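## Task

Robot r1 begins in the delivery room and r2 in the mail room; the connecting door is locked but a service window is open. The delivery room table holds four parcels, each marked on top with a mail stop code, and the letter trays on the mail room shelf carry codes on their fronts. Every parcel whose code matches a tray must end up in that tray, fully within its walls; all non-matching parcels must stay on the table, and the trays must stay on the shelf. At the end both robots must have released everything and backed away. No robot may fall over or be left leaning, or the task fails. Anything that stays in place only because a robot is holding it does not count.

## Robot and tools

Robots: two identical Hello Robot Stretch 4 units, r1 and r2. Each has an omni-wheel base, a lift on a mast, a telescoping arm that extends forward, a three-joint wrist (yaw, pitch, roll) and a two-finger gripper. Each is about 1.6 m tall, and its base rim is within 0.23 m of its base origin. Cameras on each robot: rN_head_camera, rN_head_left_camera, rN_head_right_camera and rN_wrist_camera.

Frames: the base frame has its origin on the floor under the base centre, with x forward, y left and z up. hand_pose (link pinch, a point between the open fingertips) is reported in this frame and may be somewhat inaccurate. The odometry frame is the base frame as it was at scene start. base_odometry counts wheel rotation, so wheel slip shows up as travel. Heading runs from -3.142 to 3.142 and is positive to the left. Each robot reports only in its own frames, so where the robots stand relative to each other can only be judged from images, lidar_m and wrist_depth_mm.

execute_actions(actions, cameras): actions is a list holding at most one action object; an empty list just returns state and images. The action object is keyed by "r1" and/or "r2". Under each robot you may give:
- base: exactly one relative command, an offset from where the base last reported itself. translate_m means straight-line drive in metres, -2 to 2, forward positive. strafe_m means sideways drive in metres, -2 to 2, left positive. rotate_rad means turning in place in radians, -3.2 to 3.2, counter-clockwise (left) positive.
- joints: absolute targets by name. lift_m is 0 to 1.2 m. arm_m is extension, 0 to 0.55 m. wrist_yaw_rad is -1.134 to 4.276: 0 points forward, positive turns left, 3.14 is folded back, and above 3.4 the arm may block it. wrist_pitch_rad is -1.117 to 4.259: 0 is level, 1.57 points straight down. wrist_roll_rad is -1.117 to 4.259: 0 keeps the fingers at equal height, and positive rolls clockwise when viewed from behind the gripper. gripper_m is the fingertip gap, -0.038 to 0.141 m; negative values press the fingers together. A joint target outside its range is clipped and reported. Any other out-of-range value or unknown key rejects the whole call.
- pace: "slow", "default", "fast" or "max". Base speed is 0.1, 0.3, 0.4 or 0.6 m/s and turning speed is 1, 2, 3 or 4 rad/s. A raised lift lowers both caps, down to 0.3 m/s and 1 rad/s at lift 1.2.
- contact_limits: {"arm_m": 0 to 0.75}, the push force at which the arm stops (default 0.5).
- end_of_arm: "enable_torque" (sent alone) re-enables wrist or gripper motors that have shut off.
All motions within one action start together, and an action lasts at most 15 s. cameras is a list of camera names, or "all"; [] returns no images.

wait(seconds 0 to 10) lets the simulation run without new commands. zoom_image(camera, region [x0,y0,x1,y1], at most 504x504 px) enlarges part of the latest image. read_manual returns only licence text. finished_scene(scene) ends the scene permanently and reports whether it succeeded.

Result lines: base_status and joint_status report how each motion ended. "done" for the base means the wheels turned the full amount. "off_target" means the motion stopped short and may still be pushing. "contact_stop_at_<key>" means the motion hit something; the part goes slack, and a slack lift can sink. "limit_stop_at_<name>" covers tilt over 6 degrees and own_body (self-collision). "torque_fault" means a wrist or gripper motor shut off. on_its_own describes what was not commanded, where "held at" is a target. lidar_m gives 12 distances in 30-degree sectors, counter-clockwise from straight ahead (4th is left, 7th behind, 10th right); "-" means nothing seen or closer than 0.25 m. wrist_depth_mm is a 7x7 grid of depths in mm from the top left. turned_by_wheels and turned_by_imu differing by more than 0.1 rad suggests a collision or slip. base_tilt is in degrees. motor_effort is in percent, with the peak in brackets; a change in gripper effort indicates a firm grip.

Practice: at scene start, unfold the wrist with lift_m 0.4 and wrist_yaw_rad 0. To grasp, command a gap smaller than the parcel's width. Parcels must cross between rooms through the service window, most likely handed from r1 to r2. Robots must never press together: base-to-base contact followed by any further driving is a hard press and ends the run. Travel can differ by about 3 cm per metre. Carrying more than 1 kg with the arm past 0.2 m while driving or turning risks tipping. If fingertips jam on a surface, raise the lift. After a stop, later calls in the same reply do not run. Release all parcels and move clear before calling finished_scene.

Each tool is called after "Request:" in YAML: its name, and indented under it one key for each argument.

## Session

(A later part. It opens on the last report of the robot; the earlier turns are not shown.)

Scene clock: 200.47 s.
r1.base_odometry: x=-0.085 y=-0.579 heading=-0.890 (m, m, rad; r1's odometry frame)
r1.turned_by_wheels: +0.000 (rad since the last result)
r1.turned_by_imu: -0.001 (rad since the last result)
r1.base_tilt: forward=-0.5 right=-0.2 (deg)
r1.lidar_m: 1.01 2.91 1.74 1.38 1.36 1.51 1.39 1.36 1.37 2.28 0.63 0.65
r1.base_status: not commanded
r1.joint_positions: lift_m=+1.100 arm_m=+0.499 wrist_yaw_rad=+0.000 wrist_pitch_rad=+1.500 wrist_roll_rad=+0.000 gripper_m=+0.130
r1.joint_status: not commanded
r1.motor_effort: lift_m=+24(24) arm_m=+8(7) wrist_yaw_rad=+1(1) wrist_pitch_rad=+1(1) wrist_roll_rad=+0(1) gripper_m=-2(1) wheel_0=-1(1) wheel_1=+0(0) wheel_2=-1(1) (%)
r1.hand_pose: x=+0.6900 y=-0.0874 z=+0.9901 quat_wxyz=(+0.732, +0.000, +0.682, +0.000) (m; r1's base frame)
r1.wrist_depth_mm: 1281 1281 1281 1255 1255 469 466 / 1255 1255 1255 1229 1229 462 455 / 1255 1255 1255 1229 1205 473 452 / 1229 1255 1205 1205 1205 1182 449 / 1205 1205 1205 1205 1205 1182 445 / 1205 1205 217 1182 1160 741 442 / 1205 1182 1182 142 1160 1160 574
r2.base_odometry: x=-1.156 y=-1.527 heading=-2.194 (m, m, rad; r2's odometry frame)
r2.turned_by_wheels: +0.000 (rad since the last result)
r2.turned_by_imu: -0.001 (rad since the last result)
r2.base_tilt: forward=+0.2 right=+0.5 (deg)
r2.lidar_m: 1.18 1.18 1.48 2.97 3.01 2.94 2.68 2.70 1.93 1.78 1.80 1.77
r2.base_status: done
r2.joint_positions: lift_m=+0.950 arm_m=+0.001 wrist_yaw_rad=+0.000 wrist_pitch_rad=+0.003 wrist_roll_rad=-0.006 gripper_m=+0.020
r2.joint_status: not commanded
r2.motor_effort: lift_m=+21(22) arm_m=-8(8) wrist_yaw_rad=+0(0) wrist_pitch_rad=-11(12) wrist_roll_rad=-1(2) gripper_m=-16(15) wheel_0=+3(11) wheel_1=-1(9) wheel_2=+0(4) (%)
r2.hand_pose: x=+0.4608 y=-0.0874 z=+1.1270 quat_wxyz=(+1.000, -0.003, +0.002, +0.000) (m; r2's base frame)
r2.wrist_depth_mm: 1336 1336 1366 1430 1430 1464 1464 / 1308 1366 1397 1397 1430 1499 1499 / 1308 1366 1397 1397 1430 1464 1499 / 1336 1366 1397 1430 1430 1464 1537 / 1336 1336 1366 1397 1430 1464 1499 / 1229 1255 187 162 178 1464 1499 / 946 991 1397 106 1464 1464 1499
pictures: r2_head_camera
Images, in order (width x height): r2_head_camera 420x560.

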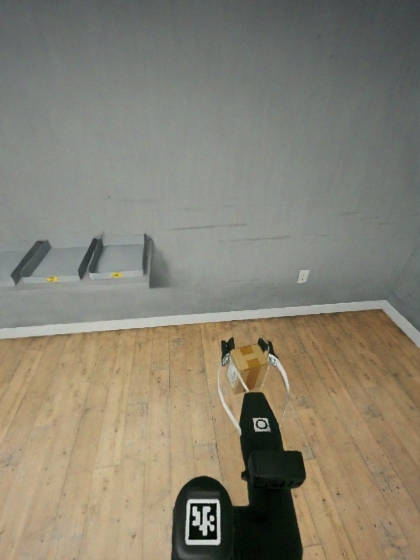

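Request:
execute_actions:
  actions:
    - {"r1":{"base":{"rotate_rad":-1.05}},"r2":{"base":{"strafe_m":0.43}}}
  cameras: []

Request:
execute_actions:
  actions:
    - {"r1":{"base":{"strafe_m":0.45}},"r2":{"base":{"translate_m":0.45},"joints":{"lift_m":1.0,"wrist_pitch_rad":0.4}}}
  cameras: ["r1_head_camera","r1_wrist_camera","r2_head_camera","r2_wrist_camera"]

Scene clock: 215.20 s.
r1.base_odometry: x=-0.085 y=-0.579 heading=-1.940 (m, m, rad; r1's odometry frame)
r1.turned_by_wheels: -1.050 (rad since the last result)
r1.turned_by_imu: -1.045 (rad since the last result)
r1.base_tilt: forward=-0.3 right=-0.2 (deg)
r1.lidar_m: 0.65 0.63 0.99 2.92 1.80 1.38 1.35 1.52 1.38 1.34 1.38 2.26
r1.base_status: done
r1.joint_positions: lift_m=+1.100 arm_m=+0.499 wrist_yaw_rad=+0.000 wrist_pitch_rad=+1.500 wrist_roll_rad=+0.000 gripper_m=+0.130
r1.joint_status: not commanded
r1.motor_effort: lift_m=+24(24) arm_m=+7(7) wrist_yaw_rad=+1(1) wrist_pitch_rad=-1(1) wrist_roll_rad=-1(1) gripper_m=-1(1) wheel_0=+1(4) wheel_1=+1(7) wheel_2=-1(7) (%)
r1.hand_pose: x=+0.6901 y=-0.0874 z=+0.9901 quat_wxyz=(+0.732, +0.000, +0.682, +0.000) (m; r1's base frame)
r1.wrist_depth_mm: 480 477 1255 1281 1255 1255 1255 / 473 469 1255 1229 1229 1229 1229 / 466 466 1229 1255 1229 1229 1205 / 459 459 1229 1205 1205 1182 1182 / 455 466 1205 1205 1205 1205 1182 / 1182 455 216 1182 1182 1160 1160 / 1182 1205 1182 141 1182 1138 1160
r2.base_odometry: x=-0.807 y=-1.778 heading=-2.195 (m, m, rad; r2's odometry frame)
r2.turned_by_wheels: +0.000 (rad since the last result)
r2.turned_by_imu: -0.001 (rad since the last result)
r2.base_tilt: forward=+0.2 right=+0.5 (deg)
r2.lidar_m: 1.10 1.12 1.98 2.54 2.60 2.99 2.73 2.76 2.41 2.21 2.26 1.71
r2.base_status: done
r2.joint_positions: lift_m=+0.950 arm_m=+0.001 wrist_yaw_rad=+0.000 wrist_pitch_rad=+0.003 wrist_roll_rad=-0.006 gripper_m=+0.020
r2.joint_status: not commanded
r2.motor_effort: lift_m=+21(21) arm_m=-8(8) wrist_yaw_rad=+0(0) wrist_pitch_rad=-11(12) wrist_roll_rad=-3(2) gripper_m=-14(14) wheel_0=-2(10) wheel_1=+0(10) wheel_2=+0(1) (%)
r2.hand_pose: x=+0.4608 y=-0.0874 z=+1.1270 quat_wxyz=(+1.000, -0.003, +0.002, +0.000) (m; r2's base frame)
r2.wrist_depth_mm: 1281 1308 1336 1366 1397 1397 1430 / 1281 1308 1308 1366 1366 1397 1430 / 1281 1308 1336 1366 1397 1397 1464 / 1281 1308 1336 1336 1366 1397 1430 / 1281 1308 1336 1366 1397 1430 1430 / 1281 1229 187 162 178 1397 1430 / 878 878 917 106 1397 1397 1464
pictures: none
No camera images: the call's "cameras" was empty. Leave "cameras" out to get every camera's image.

Scene clock: 218.20 s.
r1.base_odometry: x=+0.335 y=-0.741 heading=-1.940 (m, m, rad; r1's odometry frame)
r1.turned_by_wheels: +0.000 (rad since the last result)
r1.turned_by_imu: -0.001 (rad since the last result)
r1.base_tilt: forward=-0.4 right=-0.2 (deg)
r1.lidar_m: 0.64 0.70 1.09 2.47 1.70 1.33 1.30 1.39 1.83 1.78 1.85 0.67
r1.base_status: done
r1.joint_positions: lift_m=+1.100 arm_m=+0.499 wrist_yaw_rad=+0.000 wrist_pitch_rad=+1.500 wrist_roll_rad=+0.000 gripper_m=+0.130
r1.joint_status: not commanded
r1.motor_effort: lift_m=+22(24) arm_m=+7(7) wrist_yaw_rad=+1(1) wrist_pitch_rad=+0(0) wrist_roll_rad=-1(1) gripper_m=-4(4) wheel_0=+0(8) wheel_1=+0(9) wheel_2=+0(1) (%)
r1.hand_pose: x=+0.6900 y=-0.0874 z=+0.9903 quat_wxyz=(+0.732, +0.000, +0.682, +0.000) (m; r1's base frame)
r1.wrist_depth_mm: 477 473 477 477 469 466 1229 / 473 469 466 466 466 459 1229 / 466 462 462 462 459 455 1229 / 459 459 455 452 455 452 1229 / 1229 455 452 449 445 449 1182 / 1205 1205 217 1182 442 442 1182 / 1205 1182 1160 141 1160 1182 1138
r2.base_odometry: x=-1.070 y=-2.143 heading=-2.194 (m, m, rad; r2's odometry frame)
r2.turned_by_wheels: +0.000 (rad since the last result)
r2.turned_by_imu: +0.001 (rad since the last result)
r2.base_tilt: forward=+0.1 right=+0.5 (deg)
r2.lidar_m: 0.65 0.67 0.86 2.61 2.65 3.27 3.19 3.22 2.35 2.16 1.84 1.22
r2.base_status: done
r2.joint_positions: lift_m=+1.000 arm_m=+0.001 wrist_yaw_rad=+0.000 wrist_pitch_rad=+0.403 wrist_roll_rad=-0.006 gripper_m=+0.020
r2.joint_status: all done
r2.motor_effort: lift_m=+23(25) arm_m=-8(8) wrist_yaw_rad=+0(0) wrist_pitch_rad=-8(13) wrist_roll_rad=-2(3) gripper_m=-16(15) wheel_0=+3(9) wheel_1=+1(8) wheel_2=-1(12) (%)
r2.hand_pose: x=+0.4377 y=-0.0874 z=+1.0648 quat_wxyz=(+0.980, -0.003, +0.200, +0.001) (m; r2's base frame)
r2.wrist_depth_mm: 768 778 798 809 820 842 854 / 820 831 842 866 866 904 904 / 866 878 891 917 931 960 960 / 904 931 931 960 991 1025 1042 / 778 831 820 820 1060 1098 1118 / 640 661 187 162 178 1138 1205 / 569 574 574 106 1229 1281 1308
pictures: r1_head_camera, r1_wrist_camera, r2_head_camera, r2_wrist_camera
Images, in order (width x height): r1_head_camera 420x560, r1_wrist_camera 616x392, r2_head_camera 420x560, r2_wrist_camera 616x392.

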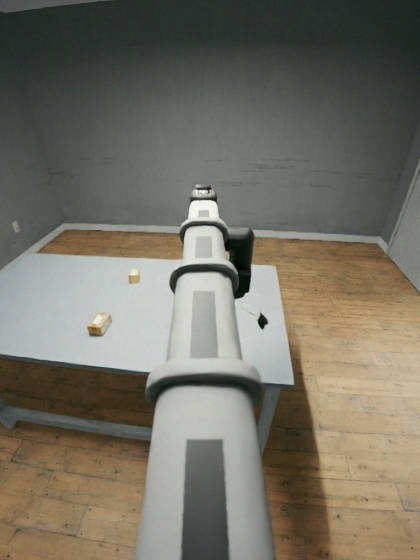

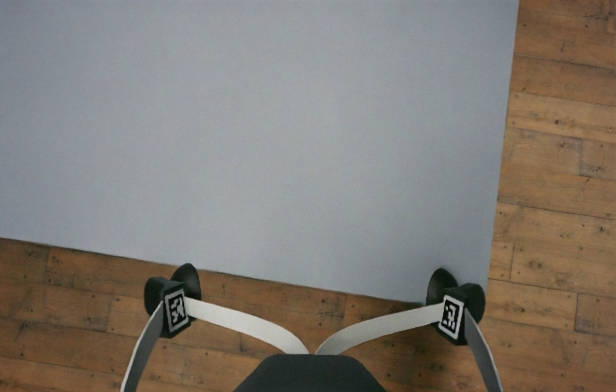

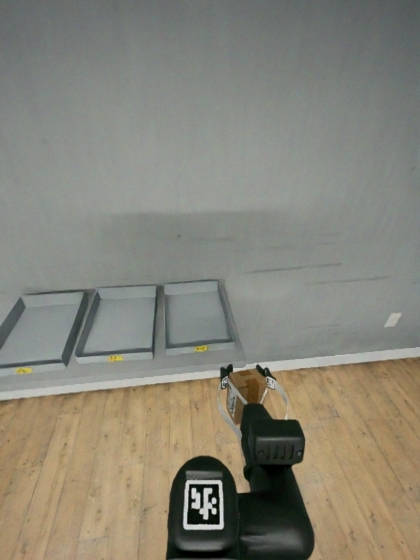

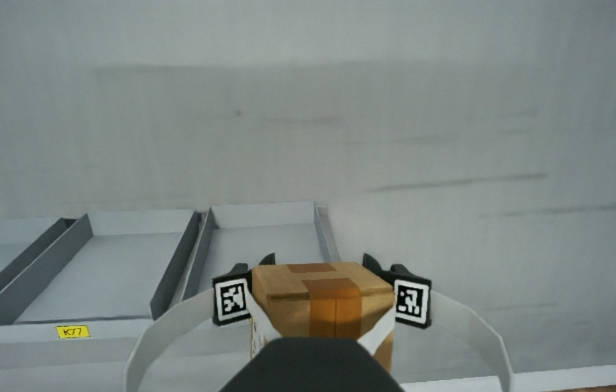

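Request:
execute_actions:
  actions:
    - {"r1":{"base":{"strafe_m":0.42},"joints":{"lift_m":1.0,"arm_m":0.55}},"r2":{"base":{"strafe_m":0.1},"joints":{"arm_m":0.05,"wrist_pitch_rad":0.8}}}
  cameras: ["r1_wrist_camera","r2_head_camera"]

Scene clock: 225.80 s.
r1.base_odometry: x=+0.727 y=-0.893 heading=-1.940 (m, m, rad; r1's odometry frame)
r1.turned_by_wheels: +0.000 (rad since the last result)
r1.turned_by_imu: -0.002 (rad since the last result)
r1.base_tilt: forward=-0.4 right=-0.3 (deg)
r1.lidar_m: 0.70 0.78 2.09 2.06 1.64 1.29 1.27 1.34 2.10 2.21 0.90 0.71
r1.base_status: done
r1.joint_positions: lift_m=+1.000 arm_m=+0.546 wrist_yaw_rad=+0.000 wrist_pitch_rad=+1.500 wrist_roll_rad=+0.000 gripper_m=+0.130
r1.joint_status: all done
joint sent to its limit — the command would take r1.arm_m past its upper limit, so that joint was sent only as far as its limit.
r1.motor_effort: lift_m=+18(21) arm_m=+7(8) wrist_yaw_rad=+2(1) wrist_pitch_rad=-1(0) wrist_roll_rad=-1(0) gripper_m=+2(2) wheel_0=+1(10) wheel_1=-1(9) wheel_2=+0(1) (%)
r1.hand_pose: x=+0.7377 y=-0.0874 z=+0.8907 quat_wxyz=(+0.732, +0.000, +0.682, +0.000) (m; r1's base frame)
r1.wrist_depth_mm: 377 370 370 368 368 364 362 / 370 368 314 362 364 362 359 / 366 364 359 359 355 355 357 / 359 359 357 353 353 351 349 / 357 353 351 349 349 345 345 / 1098 1078 216 1078 343 342 342 / 1098 1098 1078 141 1078 1060 1042
r2.base_odometry: x=-0.989 y=-2.202 heading=-2.194 (m, m, rad; r2's odometry frame)
r2.turned_by_wheels: +0.000 (rad since the last result)
r2.turned_by_imu: +0.000 (rad since the last result)
r2.base_tilt: forward=+0.2 right=+0.5 (deg)
r2.lidar_m: 0.64 0.66 0.83 2.51 2.54 3.14 3.20 3.23 2.44 2.25 1.82 0.69
r2.base_status: done
r2.joint_positions: lift_m=+1.000 arm_m=+0.049 wrist_yaw_rad=+0.000 wrist_pitch_rad=+0.802 wrist_roll_rad=-0.006 gripper_m=+0.020
r2.joint_status: all done
r2.motor_effort: lift_m=+23(23) arm_m=+8(9) wrist_yaw_rad=+1(2) wrist_pitch_rad=-7(5) wrist_roll_rad=-2(1) gripper_m=-17(14) wheel_0=-3(12) wheel_1=+2(9) wheel_2=+0(3) (%)
r2.hand_pose: x=+0.4201 y=-0.0874 z=+0.9706 quat_wxyz=(+0.921, -0.003, +0.390, +0.001) (m; r2's base frame)
r2.wrist_depth_mm: 759 788 798 798 831 854 866 / 759 768 768 788 917 960 991 / 634 668 661 654 676 1078 1118 / 564 559 564 569 580 1281 1308 / 1308 1308 1336 1336 1336 1366 1366 / 1281 1281 187 162 178 1229 1229 / 1138 1118 1138 106 1098 1098 1118
pictures: r1_wrist_camera, r2_head_camera
Images, in order (width x height): r1_wrist_camera 616x392, r2_head_camera 420x560.

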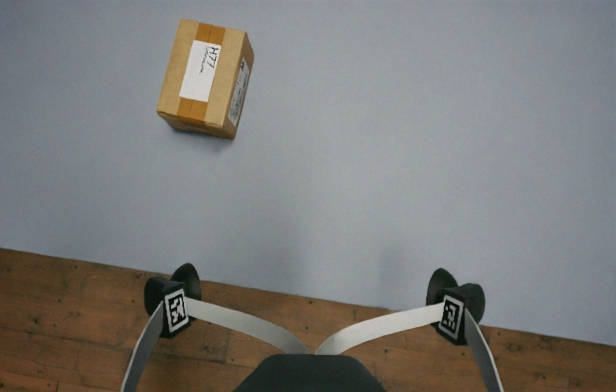

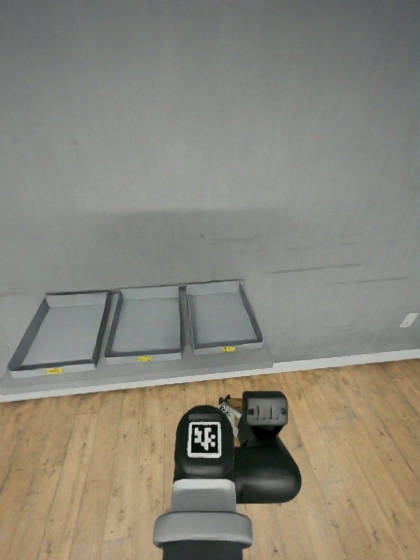

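Request:
execute_actions:
  actions:
    - {"r1":{"base":{"translate_m":0.15}},"r2":{"joints":{"arm_m":0.24}}}
  cameras: ["r1_head_camera","r1_wrist_camera","r2_head_camera","r2_wrist_camera"]

Request:
zoom_image:
  camera: "r1_wrist_camera"
  region: [100,100,340,260]

Scene clock: 232.63 s.
r1.base_odometry: x=+0.672 y=-1.033 heading=-1.940 (m, m, rad; r1's odometry frame)
r1.turned_by_wheels: +0.000 (rad since the last result)
r1.turned_by_imu: -0.001 (rad since the last result)
r1.base_tilt: forward=-0.4 right=-0.1 (deg)
r1.lidar_m: 0.55 0.63 0.94 2.02 1.83 1.46 1.42 1.53 2.27 2.21 0.74 0.56
r1.base_status: done
r1.joint_positions: lift_m=+1.000 arm_m=+0.546 wrist_yaw_rad=+0.000 wrist_pitch_rad=+1.500 wrist_roll_rad=+0.000 gripper_m=+0.130
r1.joint_status: not commanded
r1.motor_effort: lift_m=+17(17) arm_m=+7(8) wrist_yaw_rad=+2(1) wrist_pitch_rad=+0(0) wrist_roll_rad=-1(0) gripper_m=-2(0) wheel_0=+1(4) wheel_1=+1(6) wheel_2=+1(9) (%)
r1.hand_pose: x=+0.7377 y=-0.0874 z=+0.8907 quat_wxyz=(+0.732, +0.000, +0.682, +0.000) (m; r1's base frame)
r1.wrist_depth_mm: 375 370 368 368 366 366 362 / 368 368 364 364 362 359 357 / 364 362 359 359 359 355 355 / 359 357 353 353 353 351 349 / 355 351 303 349 347 345 343 / 351 347 216 345 343 340 342 / 347 345 345 141 340 338 336
r2.base_odometry: x=-0.989 y=-2.202 heading=-2.194 (m, m, rad; r2's odometry frame)
r2.turned_by_wheels: +0.000 (rad since the last result)
r2.turned_by_imu: +0.000 (rad since the last result)
r2.base_tilt: forward=+0.2 right=+0.5 (deg)
r2.lidar_m: 0.53 0.66 0.83 2.51 2.54 3.15 3.20 3.23 2.45 2.25 1.84 0.72
r2.base_status: not commanded
r2.joint_positions: lift_m=+1.000 arm_m=+0.239 wrist_yaw_rad=+0.000 wrist_pitch_rad=+0.802 wrist_roll_rad=-0.006 gripper_m=+0.020
r2.joint_status: all done
r2.motor_effort: lift_m=+23(23) arm_m=+8(10) wrist_yaw_rad=+0(1) wrist_pitch_rad=-7(7) wrist_roll_rad=-3(1) gripper_m=-16(16) wheel_0=-3(3) wheel_1=+2(2) wheel_2=+0(0) (%)
r2.hand_pose: x=+0.6100 y=-0.0874 z=+0.9705 quat_wxyz=(+0.921, -0.003, +0.390, +0.001) (m; r2's base frame)
r2.wrist_depth_mm: 585 603 615 627 640 661 676 / 654 661 676 676 715 741 759 / 627 647 640 654 778 842 878 / 564 569 549 559 559 991 1025 / 504 500 488 492 477 1182 1255 / 439 436 187 162 178 1205 1229 / 418 430 1078 106 1098 1098 1118
pictures: r1_head_camera, r1_wrist_camera, r2_head_camera, r2_wrist_camera
Images, in order (width x height): r1_head_camera 420x560, r1_wrist_camera 616x392, r2_head_camera 420x560, r2_wrist_camera 616x392.

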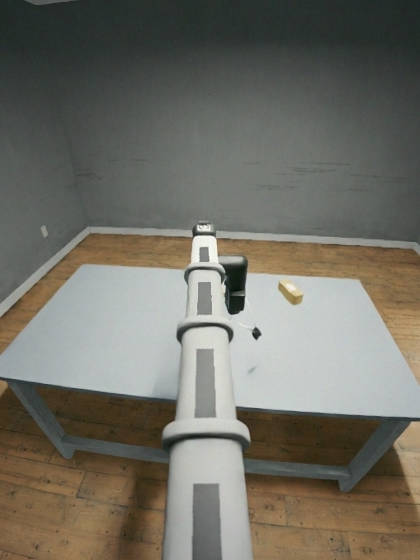

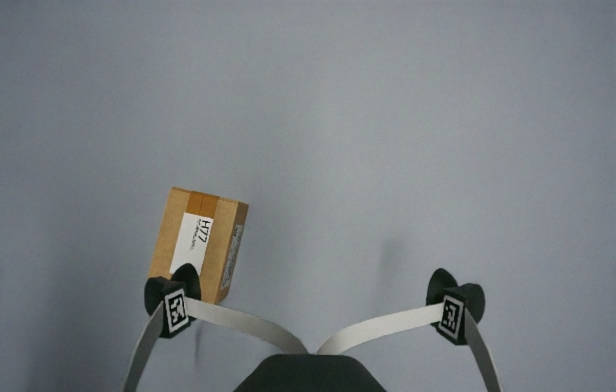

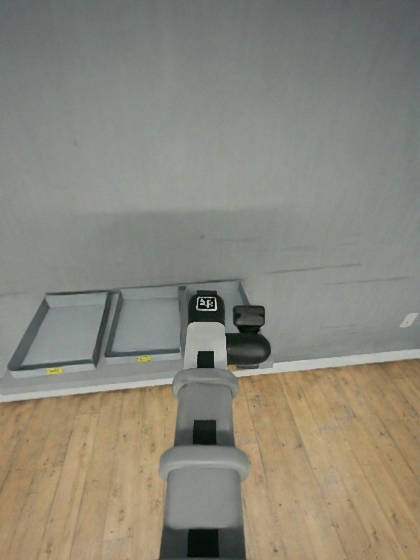

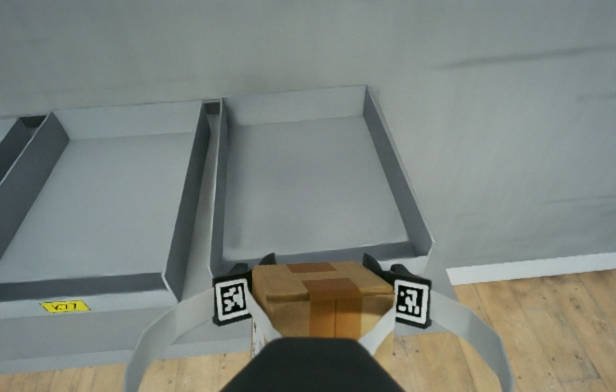

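Region (100, 100, 340, 260) of r1_wrist_camera's 616x392 image, scaled by 2.100.

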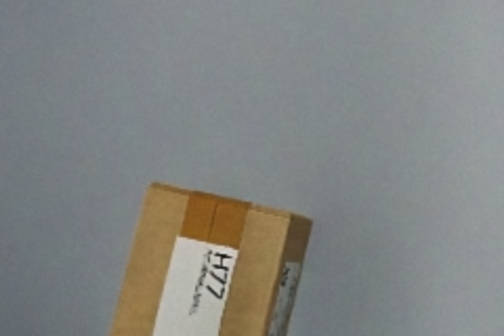

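Request:
execute_actions:
  actions:
    - {"r1":{"base":{"strafe_m":-0.2},"joints":{"wrist_pitch_rad":0.9,"lift_m":0.95}},"r2":{"joints":{"arm_m":0.32,"lift_m":0.93}}}
  cameras: ["r1_wrist_camera","r2_wrist_camera"]

Scene clock: 237.60 s.
r1.base_odometry: x=+0.486 y=-0.961 heading=-1.940 (m, m, rad; r1's odometry frame)
r1.turned_by_wheels: +0.000 (rad since the last result)
r1.turned_by_imu: -0.001 (rad since the last result)
r1.base_tilt: forward=-0.3 right=-0.2 (deg)
r1.lidar_m: 0.52 0.59 0.90 2.23 1.84 1.47 1.44 1.54 2.07 2.01 0.69 0.54
r1.base_status: done
r1.joint_positions: lift_m=+0.950 arm_m=+0.546 wrist_yaw_rad=+0.000 wrist_pitch_rad=+0.902 wrist_roll_rad=+0.000 gripper_m=+0.130
r1.joint_status: all done
r1.motor_effort: lift_m=+17(17) arm_m=+7(7) wrist_yaw_rad=+2(2) wrist_pitch_rad=-4(9) wrist_roll_rad=-1(0) gripper_m=-2(1) wheel_0=+0(8) wheel_1=+1(9) wheel_2=+1(2) (%)
r1.hand_pose: x=+0.8963 y=-0.0874 z=+0.9022 quat_wxyz=(+0.900, +0.000, +0.436, +0.000) (m; r1's base frame)
r1.wrist_depth_mm: - - - - - - - / 603 597 591 1921 1921 1863 1863 / 517 512 512 508 459 508 504 / 449 442 449 449 427 436 442 / 402 397 399 397 397 397 397 / 359 353 217 359 351 340 355 / 330 320 327 141 325 319 324
r2.base_odometry: x=-0.989 y=-2.202 heading=-2.194 (m, m, rad; r2's odometry frame)
r2.turned_by_wheels: +0.000 (rad since the last result)
r2.turned_by_imu: +0.000 (rad since the last result)
r2.base_tilt: forward=+0.2 right=+0.5 (deg)
r2.lidar_m: 0.60 0.68 0.83 2.48 2.54 3.15 3.19 3.24 2.45 2.26 1.83 0.72
r2.base_status: not commanded
r2.joint_positions: lift_m=+0.930 arm_m=+0.319 wrist_yaw_rad=+0.000 wrist_pitch_rad=+0.802 wrist_roll_rad=-0.006 gripper_m=+0.020
r2.joint_status: all done
r2.motor_effort: lift_m=+16(22) arm_m=+8(8) wrist_yaw_rad=+0(0) wrist_pitch_rad=-7(6) wrist_roll_rad=-1(1) gripper_m=-16(15) wheel_0=-3(3) wheel_1=+2(2) wheel_2=+0(1) (%)
r2.hand_pose: x=+0.6900 y=-0.0874 z=+0.9011 quat_wxyz=(+0.921, -0.003, +0.390, +0.001) (m; r2's base frame)
r2.wrist_depth_mm: 517 530 535 549 564 580 585 / 559 564 574 585 609 647 661 / 549 549 535 544 539 732 768 / 480 459 469 469 452 866 891 / 415 404 402 410 404 1025 1078 / 370 342 187 162 178 1118 1160 / 329 325 332 106 327 334 1060
pictures: r1_wrist_camera, r2_wrist_camera
Images, in order (width x height): r1_wrist_camera 616x392, r2_wrist_camera 616x392.

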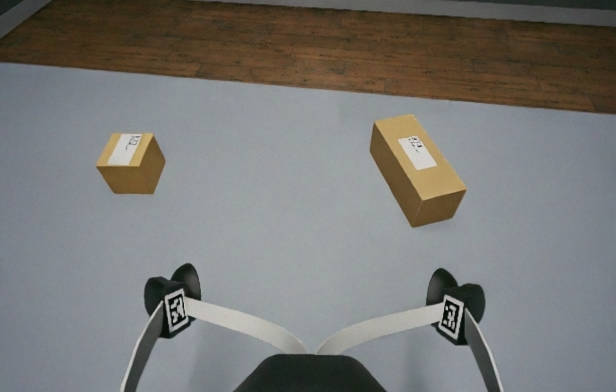

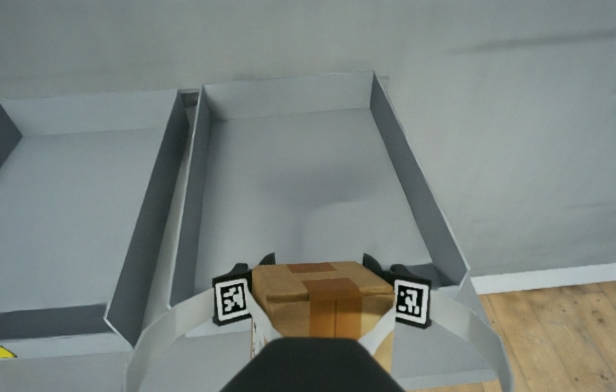

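Request:
zoom_image:
  camera: "r1_wrist_camera"
  region: [380,120,460,180]

Request:
zoom_image:
  camera: "r1_wrist_camera"
  region: [95,125,175,185]

Request:
execute_actions:
  actions:
    - {"r2":{"joints":{"arm_m":0.4,"lift_m":0.9}}}
  cameras: ["r2_head_camera"]

Region (380, 120, 460, 180) of r1_wrist_camera's 616x392 image, scaled by 6.300; it fills the top 378 rows of this view, and the rest is white.

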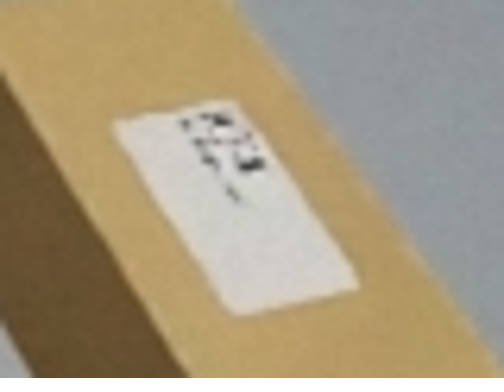

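Region (95, 125, 175, 185) of r1_wrist_camera's 616x392 image, scaled by 6.300; it fills the top 378 rows of this view, and the rest is white.

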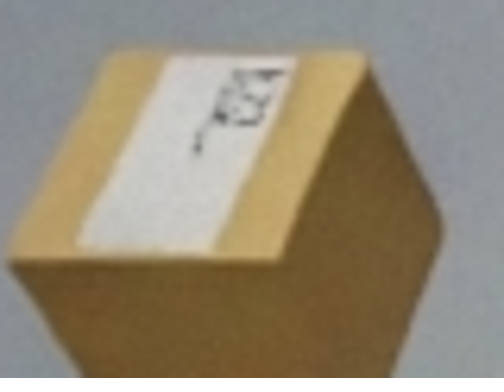

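Scene clock: 245.33 s.
r1.base_odometry: x=+0.486 y=-0.961 heading=-1.940 (m, m, rad; r1's odometry frame)
r1.turned_by_wheels: +0.000 (rad since the last result)
r1.turned_by_imu: -0.001 (rad since the last result)
r1.base_tilt: forward=-0.4 right=-0.1 (deg)
r1.lidar_m: 0.52 0.58 0.87 2.23 1.88 1.48 1.43 1.55 2.08 2.01 0.69 0.54
r1.base_status: not commanded
r1.joint_positions: lift_m=+0.950 arm_m=+0.546 wrist_yaw_rad=+0.000 wrist_pitch_rad=+0.902 wrist_roll_rad=+0.000 gripper_m=+0.130
r1.joint_status: not commanded
r1.motor_effort: lift_m=+16(17) arm_m=+7(7) wrist_yaw_rad=+1(1) wrist_pitch_rad=-4(5) wrist_roll_rad=-1(1) gripper_m=-3(1) wheel_0=+0(0) wheel_1=+1(1) wheel_2=+1(1) (%)
r1.hand_pose: x=+0.8963 y=-0.0874 z=+0.9022 quat_wxyz=(+0.900, +0.000, +0.436, +0.000) (m; r1's base frame)
r1.wrist_depth_mm: - - - - - - - / 609 603 597 1808 1921 1863 1863 / 517 512 512 512 452 504 504 / 452 436 449 445 424 433 439 / 402 399 399 399 399 394 394 / 362 353 217 357 351 342 355 / 329 322 329 141 325 319 324
r2.base_odometry: x=-0.989 y=-2.202 heading=-2.194 (m, m, rad; r2's odometry frame)
r2.turned_by_wheels: +0.000 (rad since the last result)
r2.turned_by_imu: +0.000 (rad since the last result)
r2.base_tilt: forward=+0.2 right=+0.5 (deg)
r2.lidar_m: 0.64 0.67 0.83 2.50 2.53 3.12 3.18 3.23 2.45 2.26 1.82 0.70
r2.base_status: not commanded
r2.joint_positions: lift_m=+0.900 arm_m=+0.399 wrist_yaw_rad=+0.000 wrist_pitch_rad=+0.802 wrist_roll_rad=-0.006 gripper_m=+0.020
r2.joint_status: all done
r2.motor_effort: lift_m=+16(15) arm_m=+8(9) wrist_yaw_rad=+1(1) wrist_pitch_rad=-8(8) wrist_roll_rad=-1(2) gripper_m=-15(15) wheel_0=-3(3) wheel_1=+2(2) wheel_2=+0(0) (%)
r2.hand_pose: x=+0.7700 y=-0.0874 z=+0.8711 quat_wxyz=(+0.921, -0.003, +0.390, +0.001) (m; r2's base frame)
r2.wrist_depth_mm: 442 452 462 473 480 496 504 / 488 500 496 504 525 559 569 / 477 466 484 496 492 634 654 / 436 404 430 424 410 741 768 / 379 342 373 370 368 854 931 / 336 310 187 162 178 310 1098 / 291 289 300 106 290 282 1008
pictures: r2_head_camera
Images, in order (width x height): r2_head_camera 420x560.

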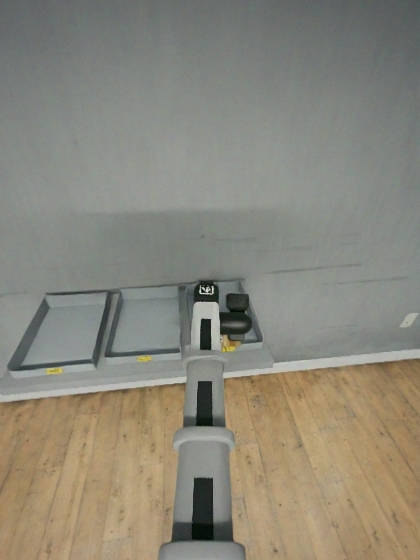

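Request:
execute_actions:
  actions:
    - {"r1":{"base":{"translate_m":0.2},"joints":{"wrist_pitch_rad":1.3,"lift_m":1.0}},"r2":{"joints":{"gripper_m":0.13}}}
  cameras: ["r1_wrist_camera"]

Request:
execute_actions:
  actions:
    - {"r2":{"joints":{"lift_m":1.0,"arm_m":0}}}
  cameras: ["r2_head_camera"]

Scene clock: 254.10 s.
r1.base_odometry: x=+0.414 y=-1.147 heading=-1.940 (m, m, rad; r1's odometry frame)
r1.turned_by_wheels: +0.000 (rad since the last result)
r1.turned_by_imu: -0.002 (rad since the last result)
r1.base_tilt: forward=-0.3 right=-0.1 (deg)
r1.lidar_m: 0.32 0.37 0.57 2.21 2.13 1.68 1.65 1.75 2.10 1.97 0.44 0.34
r1.base_status: done
r1.joint_positions: lift_m=+1.000 arm_m=+0.547 wrist_yaw_rad=+0.000 wrist_pitch_rad=+1.300 wrist_roll_rad=+0.000 gripper_m=+0.130
r1.joint_status: all done
r1.motor_effort: lift_m=+24(25) arm_m=+7(7) wrist_yaw_rad=+2(1) wrist_pitch_rad=-1(1) wrist_roll_rad=-1(1) gripper_m=+1(2) wheel_0=+0(5) wheel_1=+1(6) wheel_2=-1(8) (%)
r1.hand_pose: x=+0.7945 y=-0.0874 z=+0.8999 quat_wxyz=(+0.796, +0.000, +0.605, +0.000) (m; r1's base frame)
r1.wrist_depth_mm: 442 442 439 442 1336 1308 1336 / 424 421 418 418 415 415 413 / 402 402 399 399 347 392 392 / 379 379 384 382 375 370 377 / 368 368 366 364 362 359 359 / 353 349 216 349 345 342 347 / 340 336 338 141 336 330 334
r2.base_odometry: x=-0.989 y=-2.202 heading=-2.194 (m, m, rad; r2's odometry frame)
r2.turned_by_wheels: +0.000 (rad since the last result)
r2.turned_by_imu: -0.001 (rad since the last result)
r2.base_tilt: forward=+0.2 right=+0.5 (deg)
r2.lidar_m: 0.65 0.67 0.83 2.51 2.54 3.15 3.19 3.23 2.45 2.26 1.84 0.70
r2.base_status: not commanded
r2.joint_positions: lift_m=+0.900 arm_m=+0.399 wrist_yaw_rad=+0.000 wrist_pitch_rad=+0.802 wrist_roll_rad=-0.006 gripper_m=+0.130
r2.joint_status: all done
r2.motor_effort: lift_m=+16(16) arm_m=+8(8) wrist_yaw_rad=-1(0) wrist_pitch_rad=-6(6) wrist_roll_rad=-3(1) gripper_m=+0(13) wheel_0=-3(3) wheel_1=+2(2) wheel_2=+0(0) (%)
r2.hand_pose: x=+0.7701 y=-0.0874 z=+0.8711 quat_wxyz=(+0.921, -0.003, +0.390, +0.001) (m; r2's base frame)
r2.wrist_depth_mm: 442 455 462 473 480 492 504 / 488 496 496 504 525 554 564 / 477 469 484 496 492 634 654 / 436 404 427 424 413 732 768 / 379 342 375 304 368 842 931 / 336 293 320 281 317 271 1078 / 291 291 301 106 296 286 1008
pictures: r1_wrist_camera
Images, in order (width x height): r1_wrist_camera 616x392.

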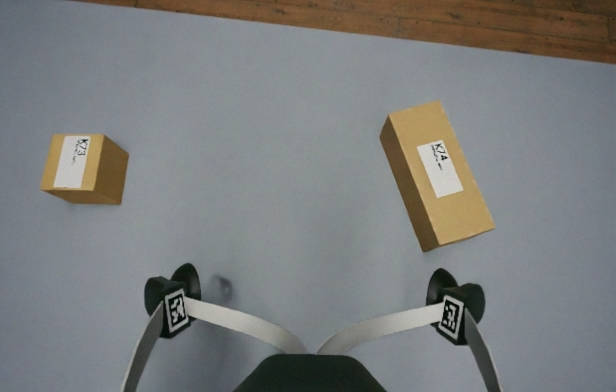

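Scene clock: 256.40 s.
r1.base_odometry: x=+0.414 y=-1.147 heading=-1.940 (m, m, rad; r1's odometry frame)
r1.turned_by_wheels: +0.000 (rad since the last result)
r1.turned_by_imu: -0.001 (rad since the last result)
r1.base_tilt: forward=-0.3 right=-0.1 (deg)
r1.lidar_m: 0.32 0.38 0.59 2.22 2.11 1.68 1.66 1.76 2.11 2.00 0.45 0.33
r1.base_status: not commanded
r1.joint_positions: lift_m=+1.000 arm_m=+0.547 wrist_yaw_rad=+0.000 wrist_pitch_rad=+1.300 wrist_roll_rad=+0.000 gripper_m=+0.130
r1.joint_status: not commanded
r1.motor_effort: lift_m=+24(24) arm_m=+7(7) wrist_yaw_rad=+2(2) wrist_pitch_rad=-1(0) wrist_roll_rad=-1(1) gripper_m=+1(1) wheel_0=+0(0) wheel_1=+1(1) wheel_2=-1(0) (%)
r1.hand_pose: x=+0.7945 y=-0.0874 z=+0.8999 quat_wxyz=(+0.796, +0.000, +0.605, +0.000) (m; r1's base frame)
r1.wrist_depth_mm: 445 445 439 1336 1366 1336 1308 / 424 418 418 421 415 413 413 / 404 402 399 399 349 397 394 / 377 379 382 379 375 370 377 / 368 368 366 366 362 359 362 / 355 351 217 349 345 342 347 / 340 336 338 141 334 330 334
r2.base_odometry: x=-0.989 y=-2.202 heading=-2.194 (m, m, rad; r2's odometry frame)
r2.turned_by_wheels: +0.000 (rad since the last result)
r2.turned_by_imu: +0.000 (rad since the last result)
r2.base_tilt: forward=+0.2 right=+0.5 (deg)
r2.lidar_m: 0.64 0.66 0.83 2.50 2.55 3.17 3.20 3.22 2.47 2.25 1.83 0.71
r2.base_status: not commanded
r2.joint_positions: lift_m=+1.000 arm_m=+0.001 wrist_yaw_rad=+0.000 wrist_pitch_rad=+0.802 wrist_roll_rad=-0.006 gripper_m=+0.130
r2.joint_status: all done
r2.motor_effort: lift_m=+23(24) arm_m=-8(8) wrist_yaw_rad=+0(0) wrist_pitch_rad=-5(6) wrist_roll_rad=-3(1) gripper_m=-1(1) wheel_0=-3(3) wheel_1=+2(2) wheel_2=+0(0) (%)
r2.hand_pose: x=+0.3729 y=-0.0874 z=+0.9706 quat_wxyz=(+0.921, -0.003, +0.390, +0.001) (m; r2's base frame)
r2.wrist_depth_mm: 809 798 820 842 878 891 917 / 778 768 788 778 946 1025 1042 / 627 668 640 654 654 1160 1205 / 580 591 603 609 1308 1366 1397 / 1366 1366 1366 1397 1397 1397 1366 / 1281 1255 1205 1255 1205 1205 1255 / 1160 1138 1160 106 1118 1098 1118
pictures: r2_head_camera
Images, in order (width x height): r2_head_camera 420x560.

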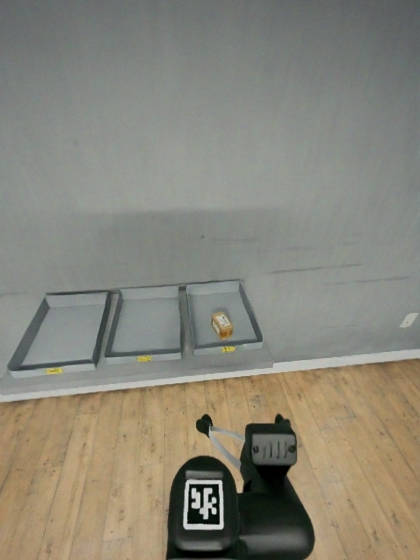

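Request:
execute_actions:
  actions:
    - {"r1":{"base":{"translate_m":-0.4},"joints":{"arm_m":0,"lift_m":1.1}},"r2":{"base":{"translate_m":-0.3}}}
  cameras: []

Request:
finished_scene:
  scene: 1

Scene clock: 263.13 s.
r1.base_odometry: x=+0.558 y=-0.774 heading=-1.940 (m, m, rad; r1's odometry frame)
r1.turned_by_wheels: +0.000 (rad since the last result)
r1.turned_by_imu: +0.000 (rad since the last result)
r1.base_tilt: forward=-0.5 right=-0.2 (deg)
r1.lidar_m: 0.72 0.81 1.24 2.25 1.61 1.28 1.21 1.34 2.06 2.02 2.08 0.74
r1.base_status: done
r1.joint_positions: lift_m=+1.100 arm_m=+0.001 wrist_yaw_rad=+0.000 wrist_pitch_rad=+1.301 wrist_roll_rad=+0.000 gripper_m=+0.130
r1.joint_status: all done
r1.motor_effort: lift_m=+24(25) arm_m=-8(9) wrist_yaw_rad=+2(2) wrist_pitch_rad=-2(3) wrist_roll_rad=-1(1) gripper_m=-1(2) wheel_0=-1(6) wheel_1=-2(6) wheel_2=-2(9) (%)
r1.hand_pose: x=+0.2492 y=-0.0874 z=+0.9999 quat_wxyz=(+0.796, +0.000, +0.606, +0.000) (m; r1's base frame)
r1.wrist_depth_mm: 1499 1464 1464 1464 1430 691 1397 / 1366 1430 1430 1397 1366 1366 1366 / 1336 1397 1336 1308 1308 1308 1336 / 1281 1281 1281 1281 1281 1255 1255 / 1229 1229 1205 1229 1205 1205 1205 / 1182 1160 216 1160 1160 1138 1160 / 1138 1138 960 141 1118 1118 1118
r2.base_odometry: x=-0.813 y=-1.958 heading=-2.195 (m, m, rad; r2's odometry frame)
r2.turned_by_wheels: +0.000 (rad since the last result)
r2.turned_by_imu: -0.002 (rad since the last result)
r2.base_tilt: forward=+0.1 right=+0.5 (deg)
r2.lidar_m: 0.94 0.96 1.77 2.46 2.50 3.09 2.89 2.93 2.50 2.28 2.33 1.52
r2.base_status: done
r2.joint_positions: lift_m=+1.000 arm_m=+0.001 wrist_yaw_rad=+0.000 wrist_pitch_rad=+0.802 wrist_roll_rad=-0.006 gripper_m=+0.130
r2.joint_status: not commanded
r2.motor_effort: lift_m=+22(23) arm_m=-8(8) wrist_yaw_rad=+1(1) wrist_pitch_rad=-6(7) wrist_roll_rad=-1(2) gripper_m=-1(1) wheel_0=-6(11) wheel_1=-2(7) wheel_2=+4(11) (%)
r2.hand_pose: x=+0.3729 y=-0.0874 z=+0.9706 quat_wxyz=(+0.921, -0.003, +0.390, +0.001) (m; r2's base frame)
r2.wrist_depth_mm: 976 960 991 946 1160 1229 1229 / 788 788 809 809 1281 1366 1397 / 1366 1397 1430 1464 1499 1576 1618 / 1537 1576 1576 1576 1576 1576 1576 / 1430 1430 1464 1397 1430 1397 1397 / 1281 1255 1205 1281 1205 1205 1229 / 1160 1138 1138 106 1118 1098 1098
pictures: none
No camera images: the call's "cameras" was empty. Leave "cameras" out to get every camera's image.

The scene is finished: the task was done.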